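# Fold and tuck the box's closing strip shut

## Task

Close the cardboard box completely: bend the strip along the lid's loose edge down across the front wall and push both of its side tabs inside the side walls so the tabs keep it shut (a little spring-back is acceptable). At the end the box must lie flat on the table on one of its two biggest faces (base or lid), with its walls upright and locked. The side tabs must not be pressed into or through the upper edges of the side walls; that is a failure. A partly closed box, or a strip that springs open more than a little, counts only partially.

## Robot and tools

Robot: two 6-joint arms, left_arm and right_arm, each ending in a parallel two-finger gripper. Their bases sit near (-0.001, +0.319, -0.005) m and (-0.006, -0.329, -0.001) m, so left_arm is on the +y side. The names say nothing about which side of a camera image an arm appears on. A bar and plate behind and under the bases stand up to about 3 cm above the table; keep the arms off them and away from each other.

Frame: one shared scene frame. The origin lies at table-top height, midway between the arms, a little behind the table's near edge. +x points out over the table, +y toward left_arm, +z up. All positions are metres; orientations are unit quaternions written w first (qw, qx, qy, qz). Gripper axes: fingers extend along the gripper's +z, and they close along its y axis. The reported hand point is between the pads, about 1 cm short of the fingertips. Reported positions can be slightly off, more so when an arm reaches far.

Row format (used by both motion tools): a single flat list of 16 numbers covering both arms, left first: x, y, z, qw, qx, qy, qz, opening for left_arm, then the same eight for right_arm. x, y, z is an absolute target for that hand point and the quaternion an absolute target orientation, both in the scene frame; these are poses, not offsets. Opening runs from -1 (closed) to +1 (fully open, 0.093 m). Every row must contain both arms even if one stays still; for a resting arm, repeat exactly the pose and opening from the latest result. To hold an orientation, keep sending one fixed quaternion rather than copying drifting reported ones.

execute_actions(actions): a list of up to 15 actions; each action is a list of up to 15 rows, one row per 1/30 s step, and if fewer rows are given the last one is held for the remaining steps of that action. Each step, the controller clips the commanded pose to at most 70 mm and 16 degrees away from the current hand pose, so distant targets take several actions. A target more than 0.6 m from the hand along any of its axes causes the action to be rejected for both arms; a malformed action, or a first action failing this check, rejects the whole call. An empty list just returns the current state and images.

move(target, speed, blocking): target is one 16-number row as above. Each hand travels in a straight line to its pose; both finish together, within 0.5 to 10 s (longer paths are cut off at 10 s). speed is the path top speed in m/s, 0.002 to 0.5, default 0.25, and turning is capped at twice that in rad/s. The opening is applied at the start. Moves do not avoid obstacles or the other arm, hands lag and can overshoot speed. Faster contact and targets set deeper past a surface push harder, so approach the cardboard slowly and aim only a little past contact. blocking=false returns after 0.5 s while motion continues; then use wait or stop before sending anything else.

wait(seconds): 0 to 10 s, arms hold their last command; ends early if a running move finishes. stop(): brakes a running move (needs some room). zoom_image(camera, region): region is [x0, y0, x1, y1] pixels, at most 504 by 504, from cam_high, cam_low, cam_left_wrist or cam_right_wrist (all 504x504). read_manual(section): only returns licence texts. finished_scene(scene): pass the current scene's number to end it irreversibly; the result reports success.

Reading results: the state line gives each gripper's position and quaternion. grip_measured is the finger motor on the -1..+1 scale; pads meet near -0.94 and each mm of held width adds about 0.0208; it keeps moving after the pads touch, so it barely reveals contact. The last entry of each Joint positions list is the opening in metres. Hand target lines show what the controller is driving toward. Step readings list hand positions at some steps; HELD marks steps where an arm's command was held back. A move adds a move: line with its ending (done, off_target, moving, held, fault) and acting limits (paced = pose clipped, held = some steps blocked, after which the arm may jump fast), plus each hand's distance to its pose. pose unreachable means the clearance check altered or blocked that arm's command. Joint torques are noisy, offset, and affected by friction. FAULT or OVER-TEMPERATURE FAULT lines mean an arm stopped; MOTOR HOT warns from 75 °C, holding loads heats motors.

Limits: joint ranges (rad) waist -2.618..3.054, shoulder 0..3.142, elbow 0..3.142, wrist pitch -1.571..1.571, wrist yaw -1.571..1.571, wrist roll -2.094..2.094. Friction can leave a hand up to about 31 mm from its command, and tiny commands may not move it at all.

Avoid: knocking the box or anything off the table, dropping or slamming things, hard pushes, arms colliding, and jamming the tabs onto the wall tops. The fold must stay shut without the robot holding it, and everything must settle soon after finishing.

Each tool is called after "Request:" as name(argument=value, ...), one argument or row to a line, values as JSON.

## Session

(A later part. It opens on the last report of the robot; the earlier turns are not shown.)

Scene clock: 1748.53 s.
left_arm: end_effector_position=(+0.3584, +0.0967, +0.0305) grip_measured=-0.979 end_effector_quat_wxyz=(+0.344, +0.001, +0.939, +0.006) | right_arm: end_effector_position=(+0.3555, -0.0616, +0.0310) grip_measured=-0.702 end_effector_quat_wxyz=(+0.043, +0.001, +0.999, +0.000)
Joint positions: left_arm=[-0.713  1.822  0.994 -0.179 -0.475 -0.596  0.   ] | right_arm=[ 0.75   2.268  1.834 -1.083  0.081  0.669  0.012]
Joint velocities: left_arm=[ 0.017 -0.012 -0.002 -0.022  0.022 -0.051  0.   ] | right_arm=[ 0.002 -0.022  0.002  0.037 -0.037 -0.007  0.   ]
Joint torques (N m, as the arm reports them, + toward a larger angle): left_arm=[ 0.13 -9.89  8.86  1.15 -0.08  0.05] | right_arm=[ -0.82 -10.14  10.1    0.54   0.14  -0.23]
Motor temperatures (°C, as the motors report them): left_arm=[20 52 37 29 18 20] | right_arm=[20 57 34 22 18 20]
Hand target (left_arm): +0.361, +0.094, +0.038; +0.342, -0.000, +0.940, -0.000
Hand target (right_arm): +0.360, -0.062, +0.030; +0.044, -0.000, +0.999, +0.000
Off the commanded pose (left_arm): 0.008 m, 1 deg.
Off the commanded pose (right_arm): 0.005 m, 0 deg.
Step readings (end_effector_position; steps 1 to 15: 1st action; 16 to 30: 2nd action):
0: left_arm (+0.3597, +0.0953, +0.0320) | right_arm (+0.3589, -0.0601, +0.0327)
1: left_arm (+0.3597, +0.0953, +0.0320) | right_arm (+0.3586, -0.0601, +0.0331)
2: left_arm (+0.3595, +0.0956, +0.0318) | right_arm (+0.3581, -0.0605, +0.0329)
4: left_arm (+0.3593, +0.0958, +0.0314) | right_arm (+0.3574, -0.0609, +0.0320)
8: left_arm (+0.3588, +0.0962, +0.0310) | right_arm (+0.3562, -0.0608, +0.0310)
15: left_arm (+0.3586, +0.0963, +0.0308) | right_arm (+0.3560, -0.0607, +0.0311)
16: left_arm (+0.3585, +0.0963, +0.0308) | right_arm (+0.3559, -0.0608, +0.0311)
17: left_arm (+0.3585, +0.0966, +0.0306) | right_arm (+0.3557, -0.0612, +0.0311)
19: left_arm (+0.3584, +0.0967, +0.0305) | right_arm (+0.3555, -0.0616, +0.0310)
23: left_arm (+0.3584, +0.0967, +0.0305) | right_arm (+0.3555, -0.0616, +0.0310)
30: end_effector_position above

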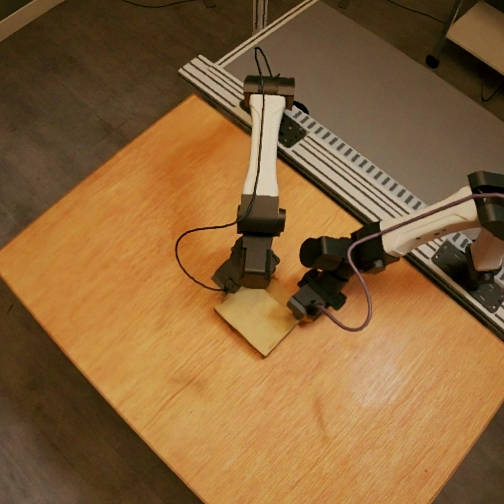

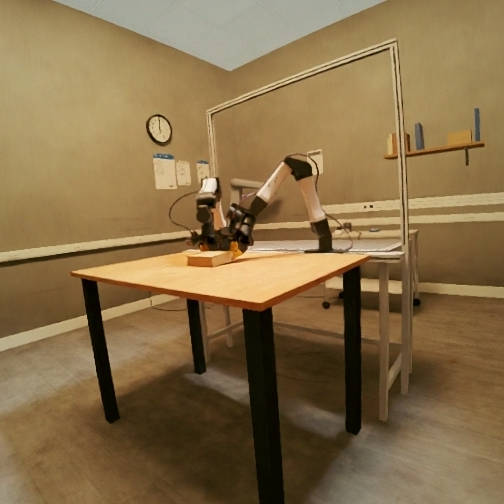

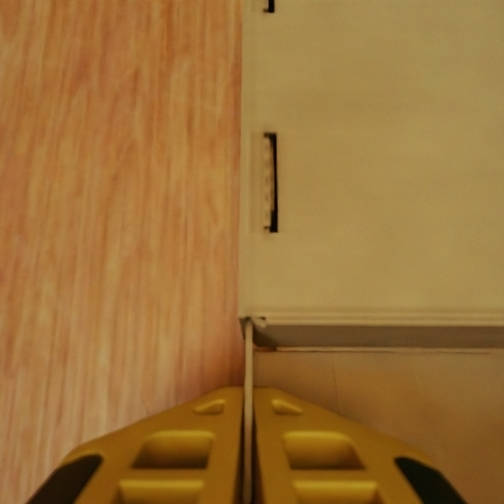

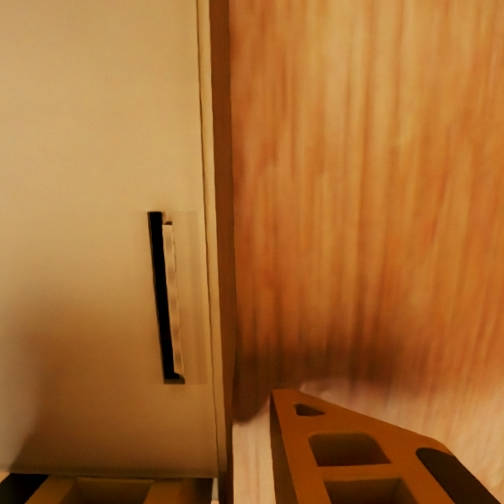

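Request:
move(
  target=[0.361,0.095,0.038,0.342,0,0.9397,0,-1.0,0.345,-0.064,0.08,0.0872,0,0.9962,0,-0.7],
  speed=0.05,
)

Request:
move(
  target=[0.364,0.095,0.036,0.2840,0,0.9588,0,-1.0,0.30,-0.075,0.075,0.3827,0,0.9239,0,-1.0],
  speed=0.1,
)

Scene clock: 1803.20 s.
left_arm: end_effector_position=(+0.3583, +0.0967, +0.0304) grip_measured=-0.979 end_effector_quat_wxyz=(+0.343, +0.001, +0.939, +0.006) | right_arm: end_effector_position=(+0.3519, -0.0642, +0.0774) grip_measured=-0.702 end_effector_quat_wxyz=(+0.088, +0.001, +0.996, +0.005)
Joint positions: left_arm=[-0.713  1.822  0.994 -0.18  -0.475 -0.596  0.   ] | right_arm=[ 0.772  2.147  1.813 -1.109  0.132  0.683  0.012]
Joint velocities: left_arm=[-0.022 -0.007  0.002 -0.007  0.037  0.007  0.   ] | right_arm=[-0.012 -0.002 -0.012  0.037  0.022  0.095 -0.   ]
Joint torques (N m, as the arm reports them, + toward a larger angle): left_arm=[  0.34 -10.18   8.69   1.19  -0.08   0.07] | right_arm=[  0.67 -11.74   6.87   0.64   0.29  -0.06]
Motor temperatures (°C, as the motors report them): left_arm=[20 52 38 28 18 20] | right_arm=[20 61 35 21 18 20]
Hand target (left_arm): +0.361, +0.095, +0.038; +0.342, +0.000, +0.940, -0.000
Hand target (right_arm): +0.345, -0.064, +0.080; +0.087, +0.000, +0.996, -0.000
Off the commanded pose (left_arm): 0.008 m, 1 deg.
Off the commanded pose (right_arm): 0.007 m, 1 deg.
move: done

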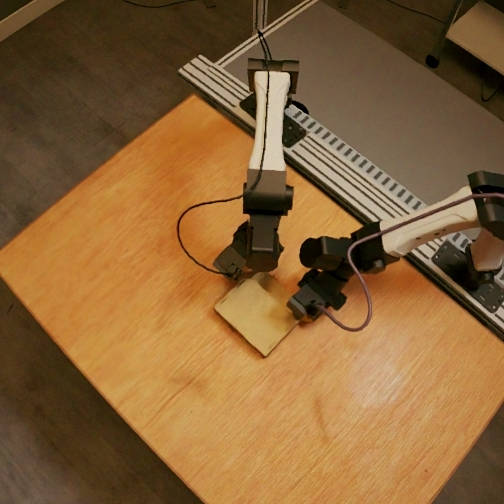

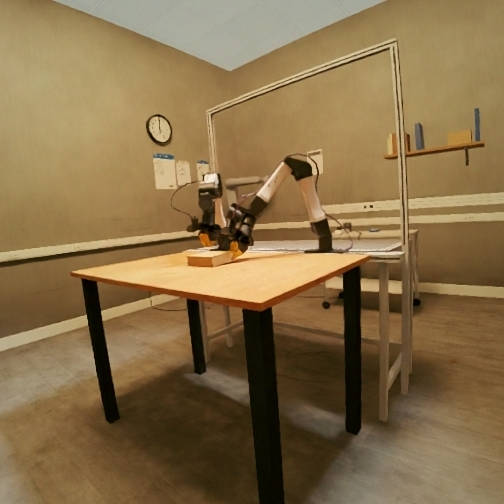

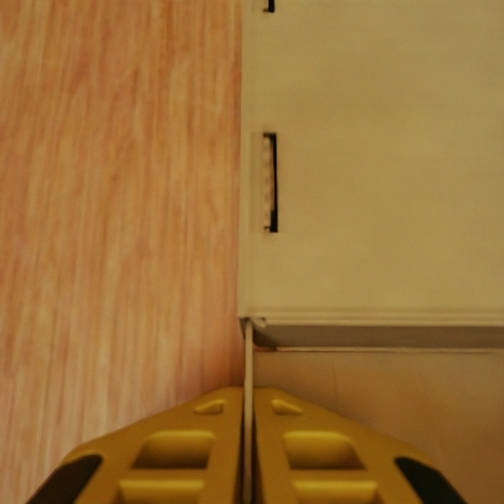

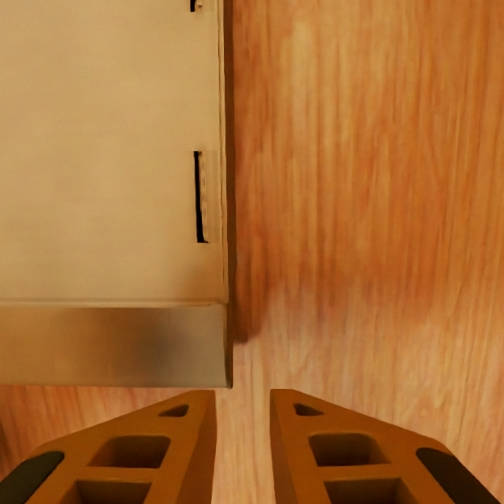

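Scene clock: 1806.50 s.
left_arm: end_effector_position=(+0.3572, +0.0987, +0.0307) grip_measured=-0.979 end_effector_quat_wxyz=(+0.318, +0.003, +0.948, +0.006) | right_arm: end_effector_position=(+0.3212, -0.0771, +0.0676) grip_measured=-1.000 end_effector_quat_wxyz=(+0.214, -0.006, +0.977, -0.013)
Joint positions: left_arm=[-0.697  1.824  1.034 -0.26  -0.435 -0.598  0.   ] | right_arm=[ 0.88   1.902  1.352 -0.741  0.347  0.732  0.   ]
Joint velocities: left_arm=[-0.012 -0.002  0.007 -0.037 -0.066 -0.007  0.   ] | right_arm=[ 0.007 -0.007 -0.002 -0.066  0.037 -0.022  0.   ]
Joint torques (N m, as the arm reports them, + toward a larger angle): left_arm=[-0.19 -9.23  6.81  1.38 -0.21  0.07] | right_arm=[-0.32 -8.64  8.67  1.05  0.28 -0.16]
Motor temperatures (°C, as the motors report them): left_arm=[20 52 38 28 18 20] | right_arm=[20 61 35 21 18 20]
Hand target (left_arm): +0.357, +0.099, +0.031; +0.318, +0.003, +0.948, +0.006
Hand target (right_arm): +0.322, -0.076, +0.068; +0.215, -0.006, +0.976, -0.012
Off the commanded pose (left_arm): 0.009 m, 4 deg.
Off the commanded pose (right_arm): 0.023 m, 20 deg; orientation clipped at the last step of the last action.
move: held (left_arm, right_arm); limits=paced,held; held on 50 of 99 steps (right_arm, left_arm), including the last (right_arm, left_arm)
pose unreachable (left arm): on one or more control steps of this call, first in action 0 (counted from 0), this arm could not follow its commanded pose, so it was not sent that pose on those steps. On the call's last step it was still not sent that pose. It may still have moved: this result reports where it is.
cause: the commanded pose would bring a part of the arm too close to another arm (this arm's wrist (the part past joint 4) and the other arm's wrist (the part past joint 4)).
pose unreachable (right arm): on one or more control steps of this call, first in action 0 (counted from 0), this arm could not follow its commanded pose, so it was not sent that pose on those steps. On the call's last step it was still not sent that pose. It may still have moved: this result reports where it is.
cause: the commanded pose would bring a part of the arm too close to another arm (this arm's wrist (the part past joint 4) and the other arm's wrist (the part past joint 4)).

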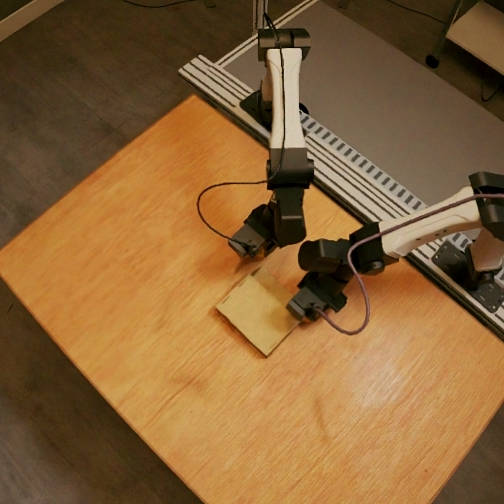

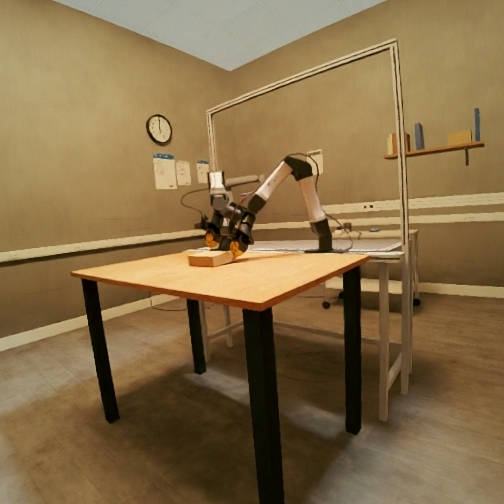

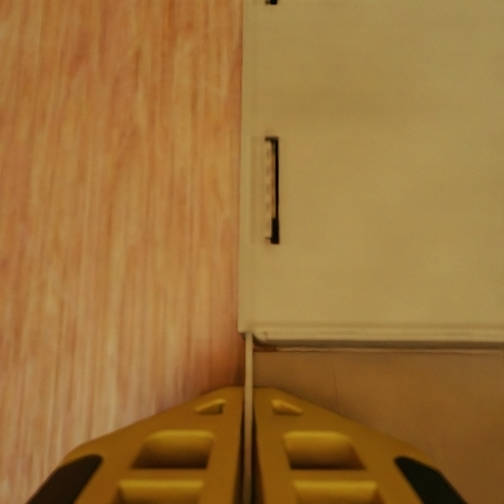

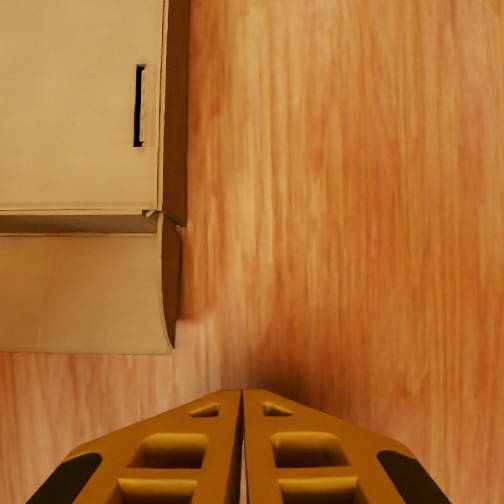

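Request:
move(
  target=[0.358,0.098,0.033,0.318,0,0.948,0,-1.0,0.31,-0.17,0.07,0.216,0,0.976,0,-1.0],
  speed=0.12,
)

Request:
move(
  target=[0.363,0.098,0.035,0.2334,0,0.9724,0,-1.0,0.30,-0.17,0.04,0.5,0,0.866,0,-1.0],
  speed=0.1,
)

Scene clock: 1812.67 s.
left_arm: end_effector_position=(+0.3572, +0.0987, +0.0307) grip_measured=-0.979 end_effector_quat_wxyz=(+0.318, +0.003, +0.948, +0.006) | right_arm: end_effector_position=(+0.3082, -0.1703, +0.0666) grip_measured=-1.000 end_effector_quat_wxyz=(+0.207, +0.004, +0.978, -0.009)
Joint positions: left_arm=[-0.697  1.824  1.034 -0.26  -0.435 -0.598  0.   ] | right_arm=[ 0.684  1.637  1.036 -0.641  0.274  0.559  0.   ]
Joint velocities: left_arm=[-0.002 -0.002  0.007 -0.051  0.007 -0.007  0.   ] | right_arm=[-0.017 -0.022  0.002 -0.066 -0.022 -0.022  0.   ]
Joint torques (N m, as the arm reports them, + toward a larger angle): left_arm=[ 0.16 -9.78  7.03  1.35 -0.11  0.02] | right_arm=[-0.59 -7.74  6.95  1.36  0.19 -0.24]
Motor temperatures (°C, as the motors report them): left_arm=[20 52 38 28 18 20] | right_arm=[20 60 35 22 18 20]
Hand target (left_arm): +0.358, +0.098, +0.033; +0.318, +0.000, +0.948, +0.000
Hand target (right_arm): +0.310, -0.169, +0.069; +0.215, +0.000, +0.977, +0.000
Off the commanded pose (left_arm): 0.003 m, 1 deg.
Off the commanded pose (right_arm): 0.004 m, 2 deg.
move: done

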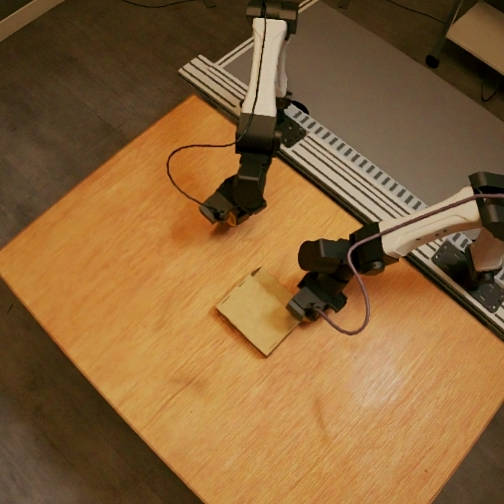

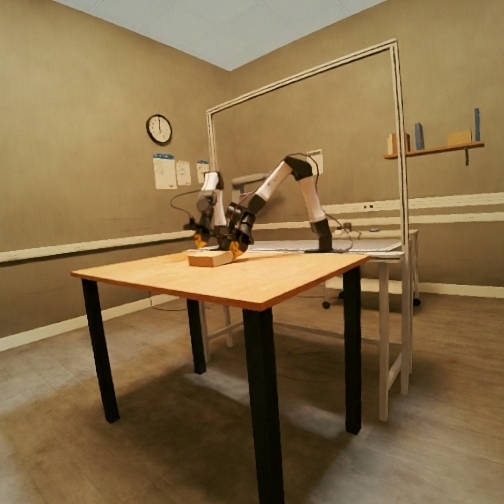

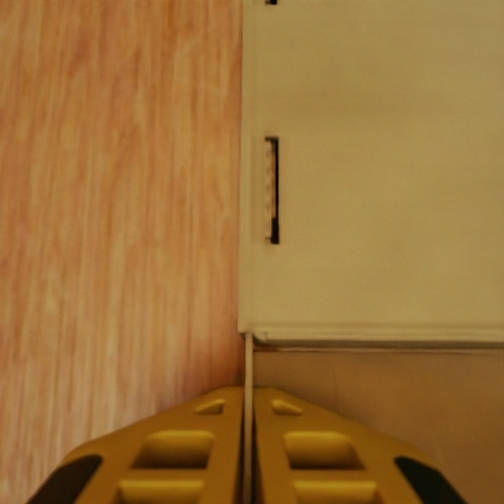

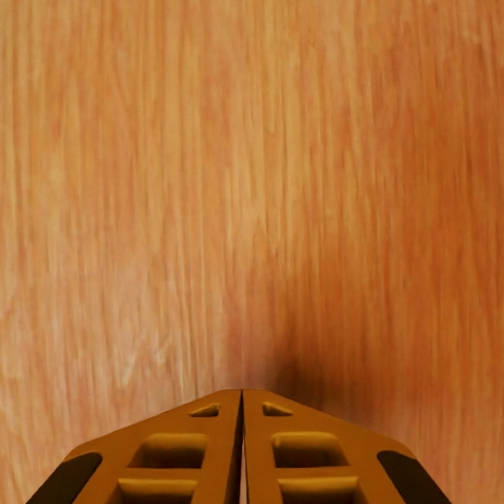

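Scene clock: 1816.47 s.
left_arm: end_effector_position=(+0.3599, +0.0996, +0.0316) grip_measured=-0.979 end_effector_quat_wxyz=(+0.238, +0.003, +0.971, +0.003) | right_arm: end_effector_position=(+0.3046, -0.1704, +0.0428) grip_measured=-1.000 end_effector_quat_wxyz=(+0.499, +0.010, +0.867, +0.000)
Joint positions: left_arm=[-0.645  1.879  1.199 -0.495 -0.313 -0.6    0.   ] | right_arm=[0.866 1.607 0.413 0.498 0.684 0.463 0.   ]
Joint velocities: left_arm=[ 0.012 -0.012 -0.002 -0.051  0.051  0.007  0.   ] | right_arm=[ 0.007 -0.012  0.012  0.051 -0.007 -0.022  0.   ]
Joint torques (N m, as the arm reports them, + toward a larger angle): left_arm=[ 0.27 -8.99  9.44  0.97 -0.08  0.03] | right_arm=[ 0.61 -3.86  5.13  2.16  0.37 -0.24]
Motor temperatures (°C, as the motors report them): left_arm=[20 52 38 28 18 20] | right_arm=[20 59 34 22 18 20]
Hand target (left_arm): +0.363, +0.098, +0.035; +0.234, +0.001, +0.972, -0.000
Hand target (right_arm): +0.301, -0.170, +0.039; +0.500, +0.001, +0.866, -0.003
Off the commanded pose (left_arm): 0.005 m, 1 deg.
Off the commanded pose (right_arm): 0.005 m, 1 deg.
move: done

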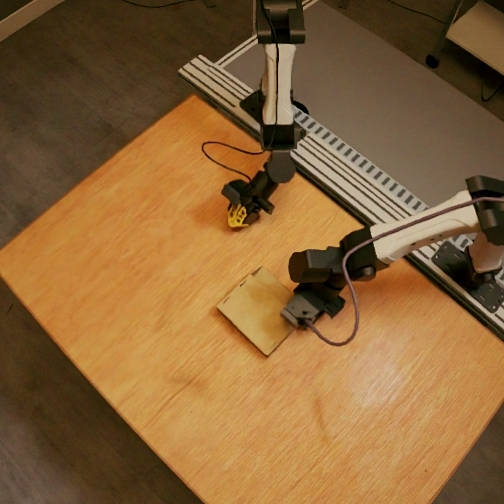

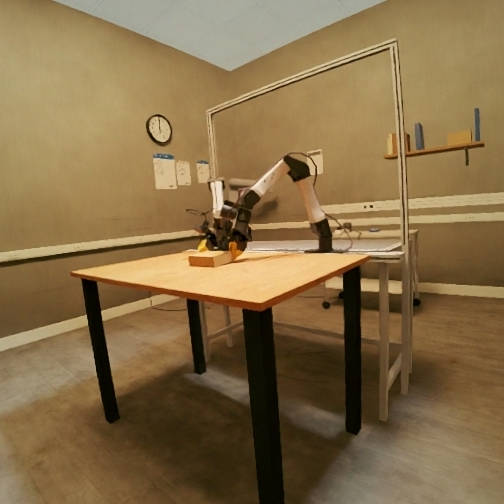

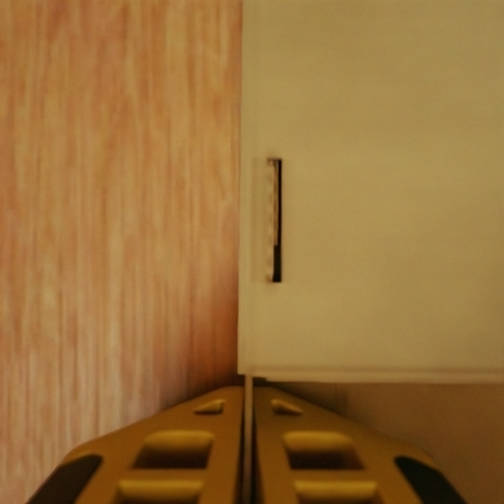

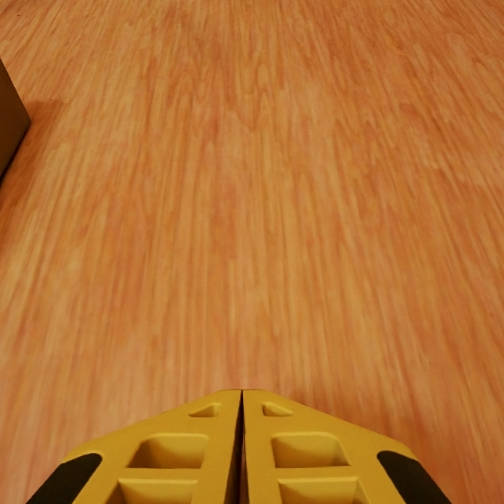

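Request:
move(
  target=[0.363,0.098,0.035,0.2334,0,0.9724,0,-1.0,0.305,-0.035,0.016,0.5,0,0.866,0,-1.0],
  speed=0.1,
)

Scene clock: 1824.43 s.
left_arm: end_effector_position=(+0.3598, +0.0997, +0.0316) grip_measured=-0.979 end_effector_quat_wxyz=(+0.238, +0.004, +0.971, +0.003) | right_arm: end_effector_position=(+0.3050, -0.0410, +0.0166) grip_measured=-1.000 end_effector_quat_wxyz=(+0.499, -0.004, +0.867, -0.002)
Joint positions: left_arm=[-0.645  1.879  1.199 -0.495 -0.313 -0.6    0.   ] | right_arm=[1.136 2.018 0.861 0.28  0.868 0.699 0.   ]
Joint velocities: left_arm=[-0.002  0.022  0.017 -0.022  0.007 -0.051  0.   ] | right_arm=[-0.007 -0.002 -0.012 -0.066 -0.007 -0.022  0.   ]
Joint torques (N m, as the arm reports them, + toward a larger angle): left_arm=[ 0.27 -9.13  9.43  0.94 -0.06  0.04] | right_arm=[ 0.4  -7.41  8.62  1.59  0.52 -0.04]
Motor temperatures (°C, as the motors report them): left_arm=[20 51 38 28 18 20] | right_arm=[20 55 34 23 18 20]
Hand target (left_arm): +0.363, +0.098, +0.035; +0.234, +0.000, +0.972, -0.000
Hand target (right_arm): +0.305, -0.035, +0.018; +0.501, -0.001, +0.865, -0.000
Off the commanded pose (left_arm): 0.005 m, 1 deg.
Off the commanded pose (right_arm): 0.006 m, 1 deg.
move: done

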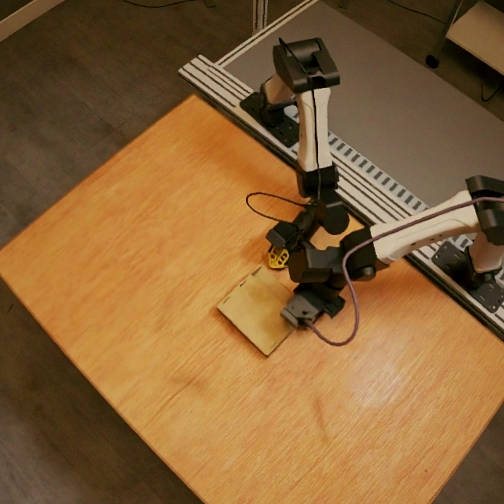

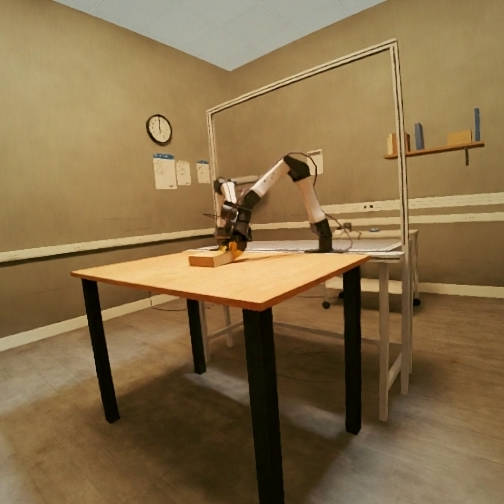

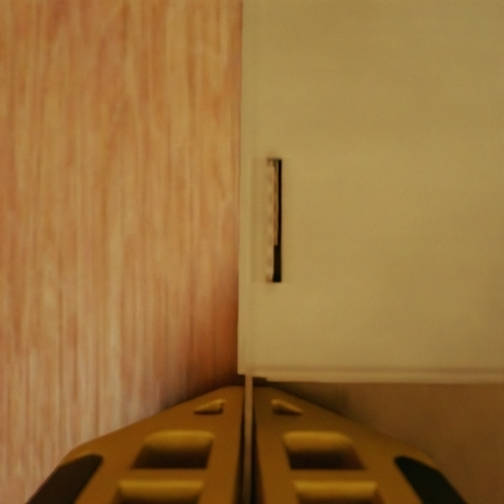

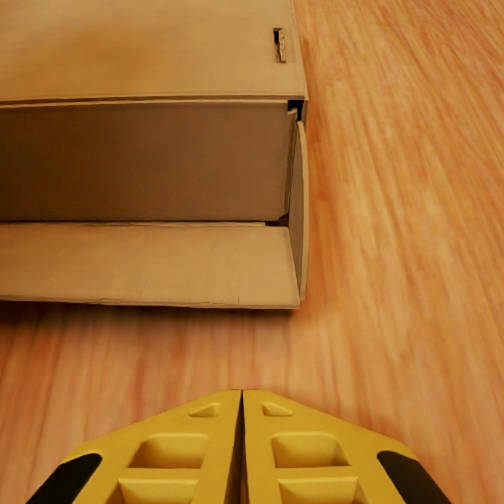

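Request:
move(
  target=[0.363,0.098,0.035,0.2334,0,0.9724,0,-1.0,0.328,-0.037,0.014,0.5,0,0.866,0,-1.0],
  speed=0.03,
)

Scene clock: 1829.50 s.
left_arm: end_effector_position=(+0.3598, +0.0997, +0.0316) grip_measured=-0.979 end_effector_quat_wxyz=(+0.238, +0.004, +0.971, +0.003) | right_arm: end_effector_position=(+0.3222, -0.0418, +0.0161) grip_measured=-1.000 end_effector_quat_wxyz=(+0.501, +0.001, +0.865, -0.007)
Joint positions: left_arm=[-0.645  1.879  1.199 -0.495 -0.313 -0.6    0.   ] | right_arm=[1.096 2.048 0.896 0.304 0.855 0.661 0.   ]
Joint velocities: left_arm=[-0.012 -0.007 -0.027 -0.066  0.022  0.066  0.   ] | right_arm=[ 0.007 -0.012 -0.012 -0.007 -0.037  0.051  0.   ]
Joint torques (N m, as the arm reports them, + toward a larger angle): left_arm=[ 0.24 -9.13  9.38  0.92 -0.05 -0.02] | right_arm=[-1.12 -7.11  8.47  1.85  0.24 -0.24]
Motor temperatures (°C, as the motors report them): left_arm=[20 51 39 28 18 20] | right_arm=[20 55 34 24 18 20]
Hand target (left_arm): +0.363, +0.098, +0.035; +0.234, +0.000, +0.972, -0.000
Hand target (right_arm): +0.328, -0.037, +0.014; +0.500, +0.000, +0.866, -0.000
Off the commanded pose (left_arm): 0.005 m, 1 deg.
Off the commanded pose (right_arm): 0.008 m, 1 deg.
move: done

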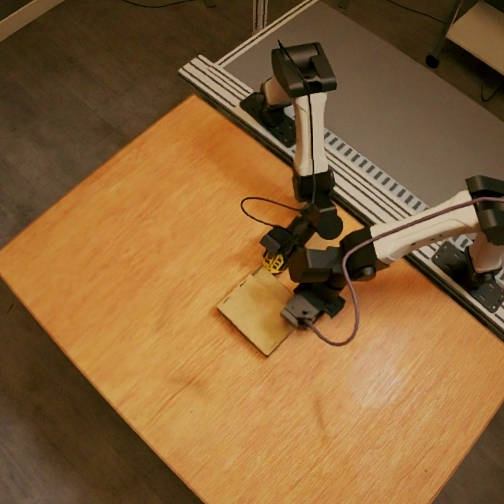

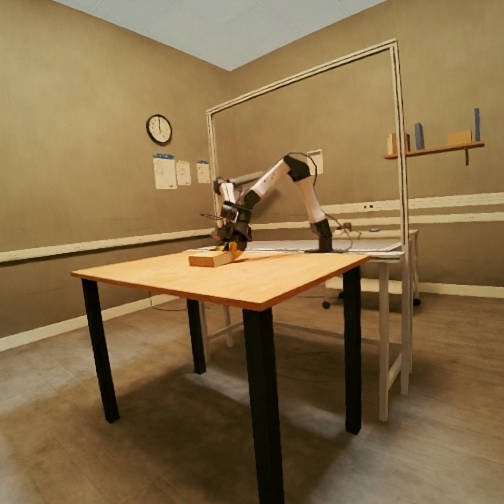

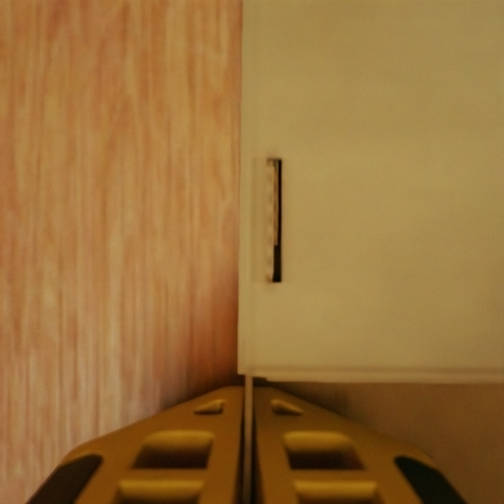

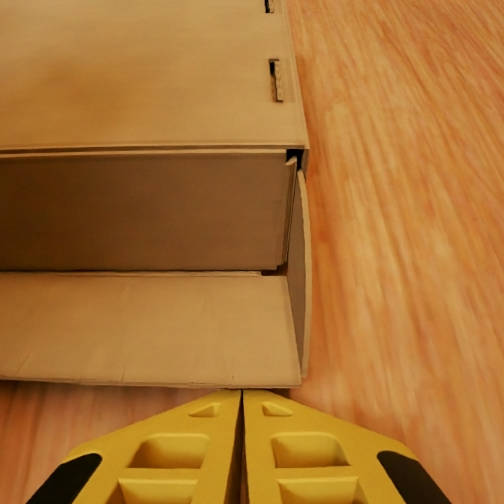

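Request:
move(
  target=[0.363,0.098,0.035,0.2334,0,0.9724,0,-1.0,0.335,-0.037,0.012,0.5,0,0.866,0,-1.0],
  speed=0.015,
)

Scene clock: 1837.33 s.
left_arm: end_effector_position=(+0.3598, +0.0997, +0.0316) grip_measured=-0.979 end_effector_quat_wxyz=(+0.238, +0.004, +0.971, +0.003) | right_arm: end_effector_position=(+0.3286, -0.0413, +0.0159) grip_measured=-1.000 end_effector_quat_wxyz=(+0.503, +0.001, +0.864, -0.006)
Joint positions: left_arm=[-0.645  1.879  1.199 -0.495 -0.313 -0.6    0.   ] | right_arm=[1.082 2.06  0.906 0.323 0.848 0.641 0.   ]
Joint velocities: left_arm=[-0.002  0.007  0.007 -0.007 -0.051  0.022  0.   ] | right_arm=[-0.002 -0.017  0.017 -0.051 -0.037  0.022  0.   ]
Joint torques (N m, as the arm reports them, + toward a larger angle): left_arm=[ 0.25 -9.23  9.52  0.94 -0.06  0.02] | right_arm=[-1.31 -6.93  8.57  1.88  0.18 -0.26]
Motor temperatures (°C, as the motors report them): left_arm=[20 51 39 27 18 20] | right_arm=[20 54 34 24 18 20]
Hand target (left_arm): +0.363, +0.098, +0.035; +0.234, +0.000, +0.972, -0.000
Hand target (right_arm): +0.335, -0.037, +0.012; +0.500, +0.000, +0.866, -0.000
Off the commanded pose (left_arm): 0.005 m, 1 deg.
Off the commanded pose (right_arm): 0.009 m, 1 deg.
move: done

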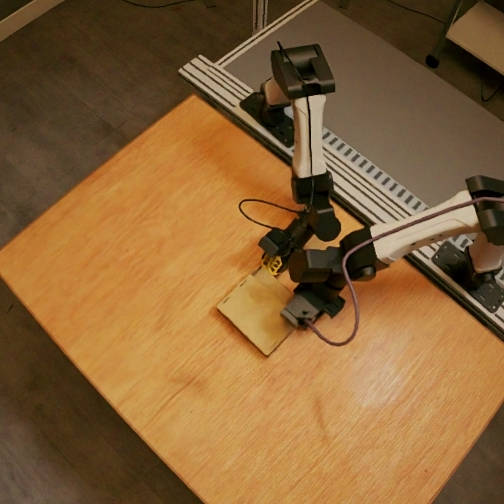

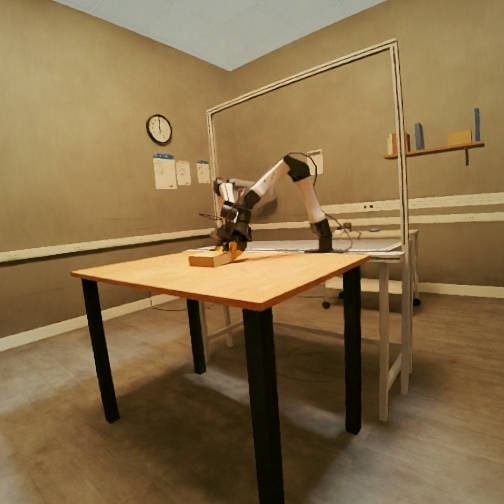

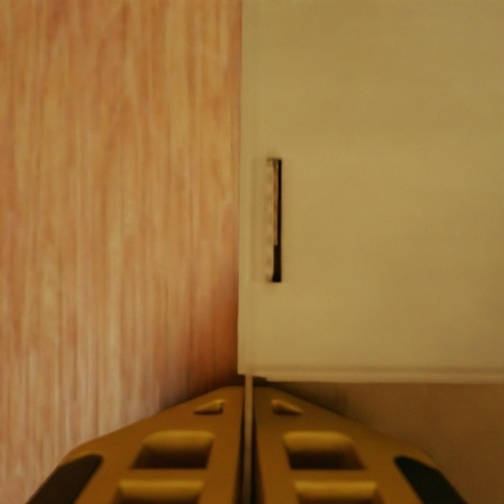

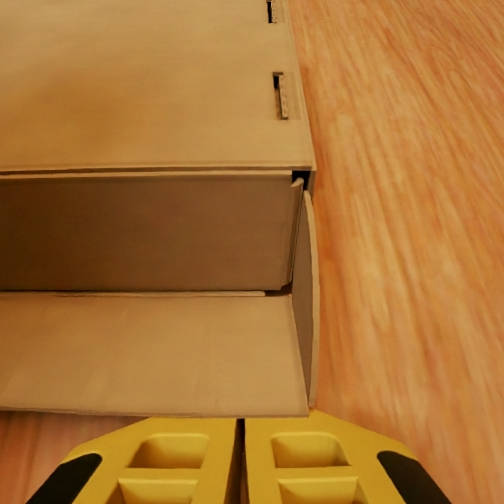

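Request:
execute_actions(
  actions=[
    [[0.360,0.099,0.033,0.2334,0,0.9724,0,-0.85,0.337,-0.037,0.012,0.5,0,0.866,0,-1.0]],
    [[0.360,0.099,0.033,0.2334,0,0.9724,0,-0.7,0.337,-0.037,0.012,0.5,0,0.866,0,-1.0]],
  ],
)

Scene clock: 1847.13 s.
left_arm: end_effector_position=(+0.3594, +0.0995, +0.0313) grip_measured=-0.702 end_effector_quat_wxyz=(+0.237, +0.004, +0.972, +0.003) | right_arm: end_effector_position=(+0.3300, -0.0411, +0.0160) grip_measured=-1.000 end_effector_quat_wxyz=(+0.502, +0.001, +0.865, -0.004)
Joint positions: left_arm=[-0.645  1.879  1.199 -0.497 -0.31  -0.6    0.011] | right_arm=[1.077 2.06  0.906 0.329 0.84  0.635 0.   ]
Joint velocities: left_arm=[-0.022 -0.017  0.017 -0.037  0.037 -0.037  0.   ] | right_arm=[-0.012  0.002 -0.002 -0.051 -0.022 -0.051  0.   ]
Joint torques (N m, as the arm reports them, + toward a larger angle): left_arm=[ 0.04 -9.81  8.03  1.04 -0.07  0.  ] | right_arm=[-1.34 -6.75  8.96  1.84  0.21 -0.25]
Motor temperatures (°C, as the motors report them): left_arm=[20 51 39 27 18 20] | right_arm=[20 53 34 25 18 20]
Hand target (left_arm): +0.360, +0.099, +0.033; +0.233, +0.000, +0.972, +0.000
Hand target (right_arm): +0.337, -0.037, +0.012; +0.500, +0.000, +0.866, +0.000
Off the commanded pose (left_arm): 0.002 m, 1 deg.
Off the commanded pose (right_arm): 0.009 m, 1 deg.
Step readings (end_effector_position; steps 1 to 15: 1st action; 16 to 30: 2nd action):
0: left_arm (+0.3598, +0.0997, +0.0316) | right_arm (+0.3286, -0.0412, +0.0160)
1: left_arm (+0.3598, +0.0996, +0.0316) | right_arm (+0.3287, -0.0413, +0.0160)
2: left_arm (+0.3597, +0.0996, +0.0315) | right_arm (+0.3289, -0.0413, +0.0159)
4: left_arm (+0.3595, +0.0996, +0.0314) | right_arm (+0.3297, -0.0413, +0.0160)
8: left_arm (+0.3595, +0.0995, +0.0314) | right_arm (+0.3300, -0.0412, +0.0160)
15: left_arm (+0.3595, +0.0995, +0.0314) | right_arm (+0.3300, -0.0411, +0.0160)
16: left_arm (+0.3594, +0.0995, +0.0313) | right_arm (+0.3300, -0.0411, +0.0160)
17: left_arm (+0.3594, +0.0995, +0.0313) | right_arm (+0.3300, -0.0411, +0.0160)
19: left_arm (+0.3594, +0.0995, +0.0313) | right_arm (+0.3300, -0.0411, +0.0160)
23: left_arm (+0.3594, +0.0995, +0.0313) | right_arm (+0.3300, -0.0411, +0.0160)
30: end_effector_position above

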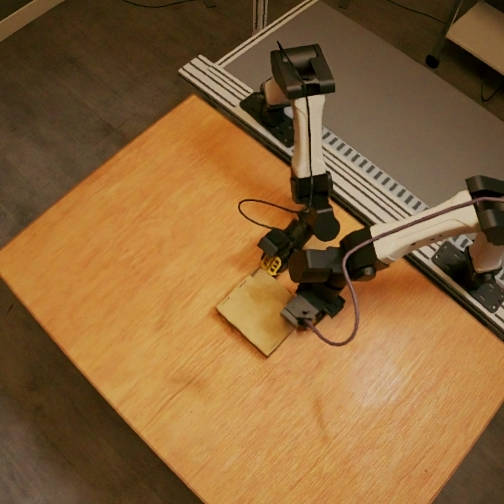

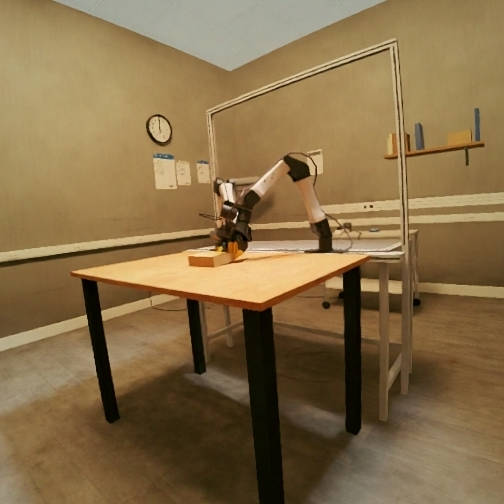

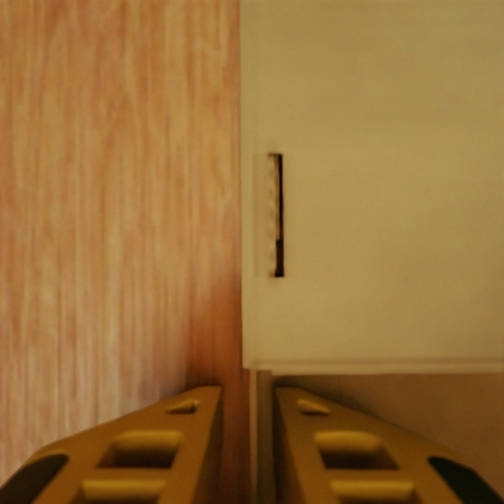

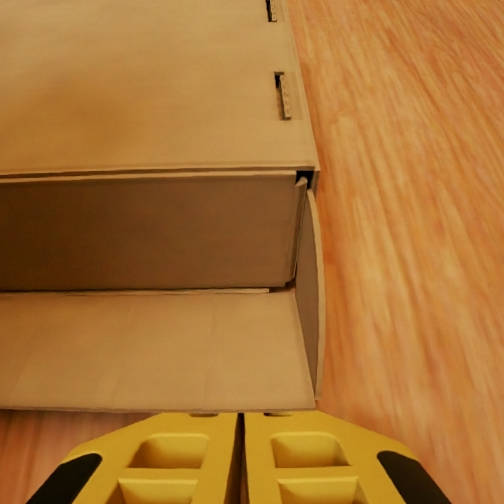

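Stable. Now left goes up and over to press on top.

Request:
move(
  target=[0.350,0.100,0.078,0.2334,0,0.9724,0,-0.7,0.337,-0.037,0.012,0.5,0,0.866,0,-1.0],
  speed=0.08,
)

Request:
move(
  target=[0.415,0.05,0.072,0.2334,0,0.9724,0,-1.0,0.337,-0.037,0.012,0.5,0,0.866,0,-1.0],
  speed=0.1,
)

Scene clock: 1855.83 s.
left_arm: end_effector_position=(+0.3479, +0.1067, +0.0639) grip_measured=-0.702 end_effector_quat_wxyz=(+0.223, +0.001, +0.975, +0.011) | right_arm: end_effector_position=(+0.3300, -0.0411, +0.0160) grip_measured=-1.000 end_effector_quat_wxyz=(+0.502, +0.001, +0.865, -0.005)
Joint positions: left_arm=[-0.65   1.808  1.257 -0.662 -0.31  -0.616  0.012] | right_arm=[1.077 2.06  0.906 0.329 0.84  0.635 0.   ]
Joint velocities: left_arm=[ 0.007  0.007  0.002 -0.095  0.037 -0.051  0.   ] | right_arm=[ 0.002  0.007  0.002 -0.051  0.022  0.022  0.   ]
Joint torques (N m, as the arm reports them, + toward a larger angle): left_arm=[ -0.9  -10.58   9.65   0.94  -0.16   0.  ] | right_arm=[-1.35 -6.75  8.95  1.84  0.22 -0.25]
Motor temperatures (°C, as the motors report them): left_arm=[20 51 39 27 18 20] | right_arm=[20 52 34 25 18 20]
Hand target (left_arm): +0.350, +0.100, +0.078; +0.233, -0.000, +0.972, -0.000
Hand target (right_arm): +0.337, -0.037, +0.012; +0.500, -0.000, +0.866, -0.000
Off the commanded pose (left_arm): 0.016 m, 2 deg.
Off the commanded pose (right_arm): 0.009 m, 1 deg.
move: off_target (left_arm)

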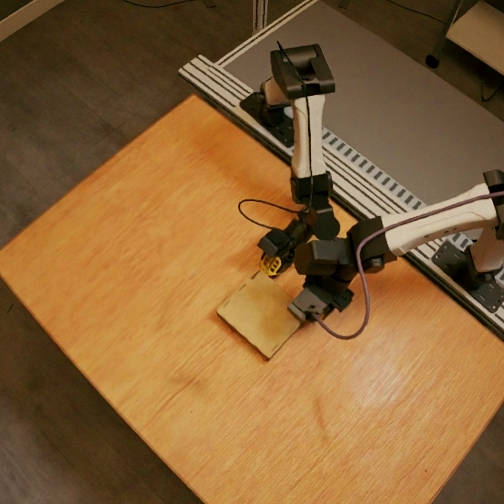

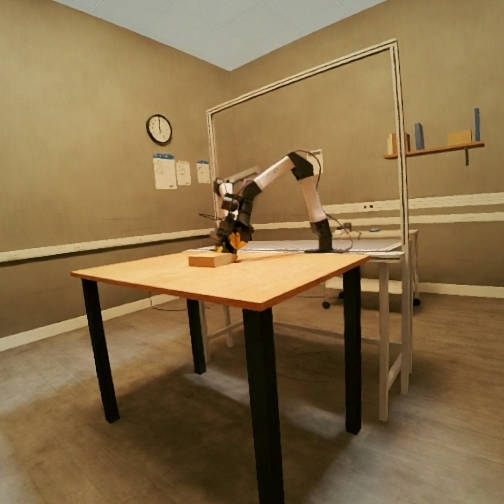

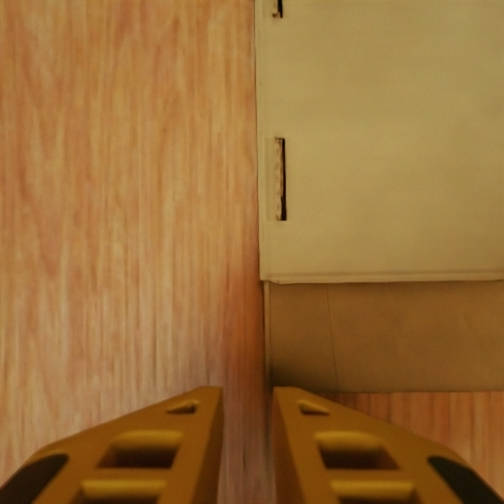

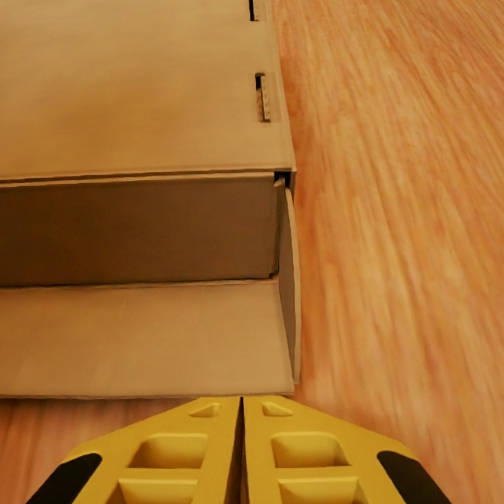

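Scene clock: 1857.23 s.
left_arm: end_effector_position=(+0.4126, +0.0547, +0.0648) grip_measured=-0.981 end_effector_quat_wxyz=(+0.230, -0.000, +0.973, +0.006) | right_arm: end_effector_position=(+0.3300, -0.0411, +0.0160) grip_measured=-1.000 end_effector_quat_wxyz=(+0.502, +0.001, +0.865, -0.005)
Joint positions: left_arm=[-0.65   2.102  1.67  -0.763 -0.31  -0.616  0.   ] | right_arm=[1.077 2.06  0.906 0.329 0.84  0.635 0.   ]
Joint velocities: left_arm=[ 0.002  0.012 -0.027 -0.095  0.037  0.007  0.   ] | right_arm=[-0.002 -0.012 -0.012 -0.037 -0.022 -0.051  0.   ]
Joint torques (N m, as the arm reports them, + toward a larger angle): left_arm=[ -0.16 -11.9   10.09   1.03  -0.14   0.04] | right_arm=[-1.35 -6.75  8.92  1.84  0.21 -0.24]
Motor temperatures (°C, as the motors report them): left_arm=[20 52 39 27 18 20] | right_arm=[20 52 34 25 18 20]
Hand target (left_arm): +0.416, +0.051, +0.072; +0.234, -0.000, +0.972, -0.000
Hand target (right_arm): +0.337, -0.037, +0.012; +0.500, +0.000, +0.866, +0.000
Off the commanded pose (left_arm): 0.009 m, 1 deg.
Off the commanded pose (right_arm): 0.009 m, 1 deg.
move: done

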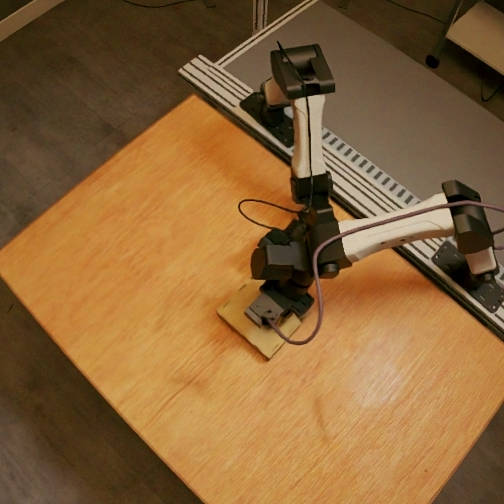

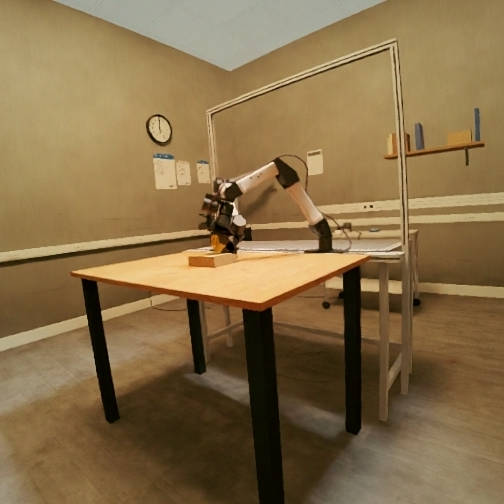

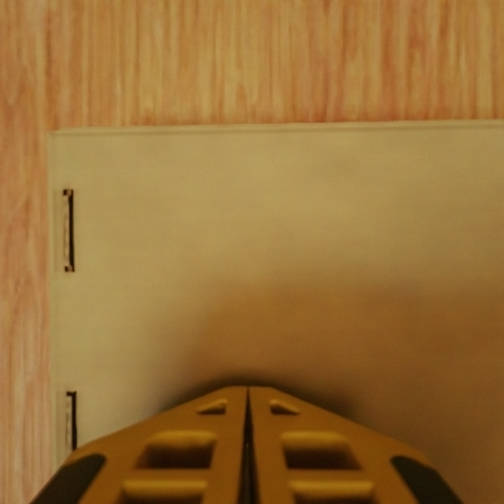

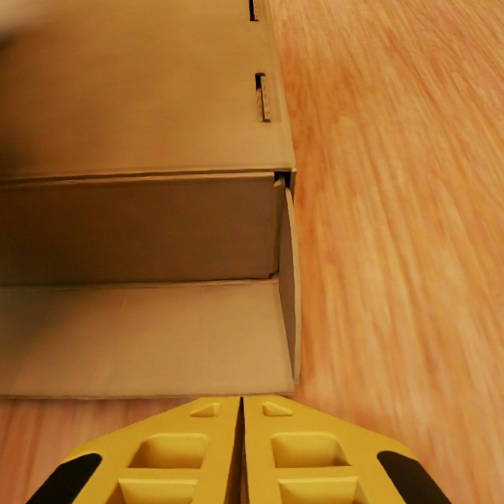

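Request:
move(
  target=[0.415,0.052,0.046,0.2334,0,0.9724,0,-1.0,0.337,-0.037,0.012,0.5,0,0.866,0,-1.0],
  speed=0.02,
)

Scene clock: 1861.83 s.
left_arm: end_effector_position=(+0.4171, +0.0508, +0.0566) grip_measured=-0.981 end_effector_quat_wxyz=(+0.238, -0.002, +0.971, -0.001) | right_arm: end_effector_position=(+0.3300, -0.0411, +0.0160) grip_measured=-1.000 end_effector_quat_wxyz=(+0.502, +0.001, +0.865, -0.005)
Joint positions: left_arm=[-0.65   2.115  1.65  -0.708 -0.31  -0.616  0.   ] | right_arm=[1.077 2.06  0.906 0.329 0.84  0.635 0.   ]
Joint velocities: left_arm=[ 0.007  0.012  0.007 -0.007  0.066 -0.037  0.   ] | right_arm=[-0.007 -0.022 -0.002 -0.037 -0.037  0.037  0.   ]
Joint torques (N m, as the arm reports them, + toward a larger angle): left_arm=[ -0.22 -11.85   5.1    1.41  -0.14   0.06] | right_arm=[-1.33 -6.78  8.98  1.84  0.21 -0.25]
Motor temperatures (°C, as the motors report them): left_arm=[20 52 39 27 18 20] | right_arm=[20 52 34 25 18 20]
Hand target (left_arm): +0.415, +0.052, +0.046; +0.233, -0.000, +0.972, +0.000
Hand target (right_arm): +0.337, -0.037, +0.012; +0.500, +0.000, +0.866, +0.000
Off the commanded pose (left_arm): 0.011 m, 1 deg.
Off the commanded pose (right_arm): 0.009 m, 1 deg.
move: off_target (left_arm)

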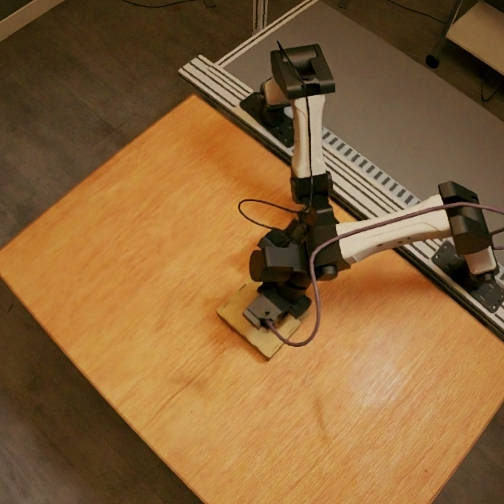

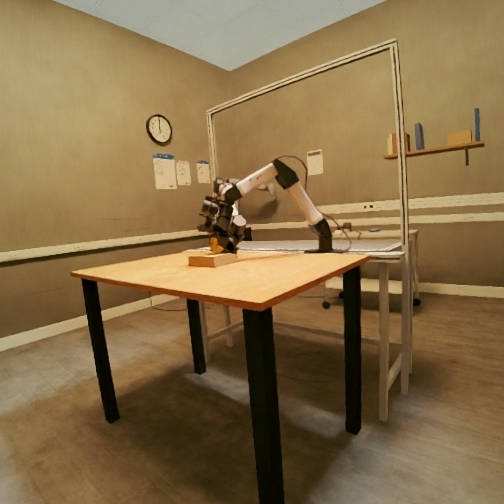

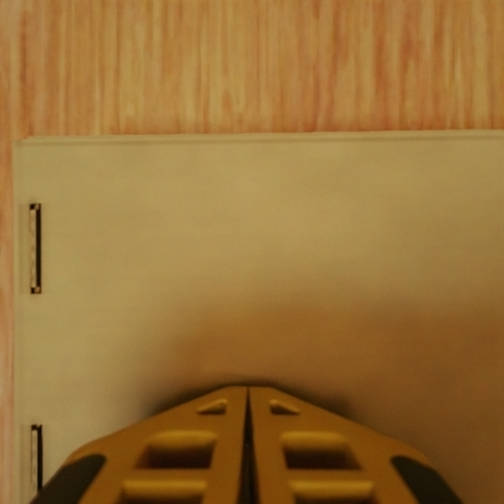

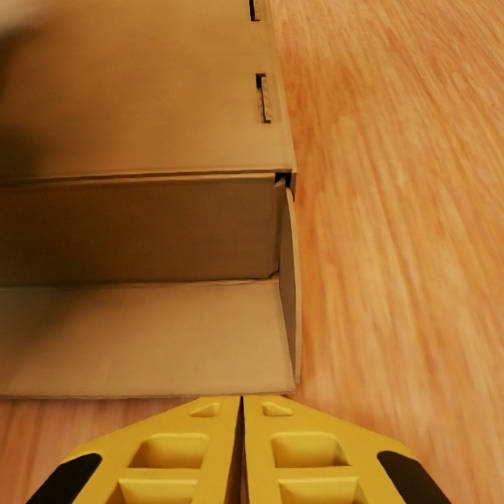

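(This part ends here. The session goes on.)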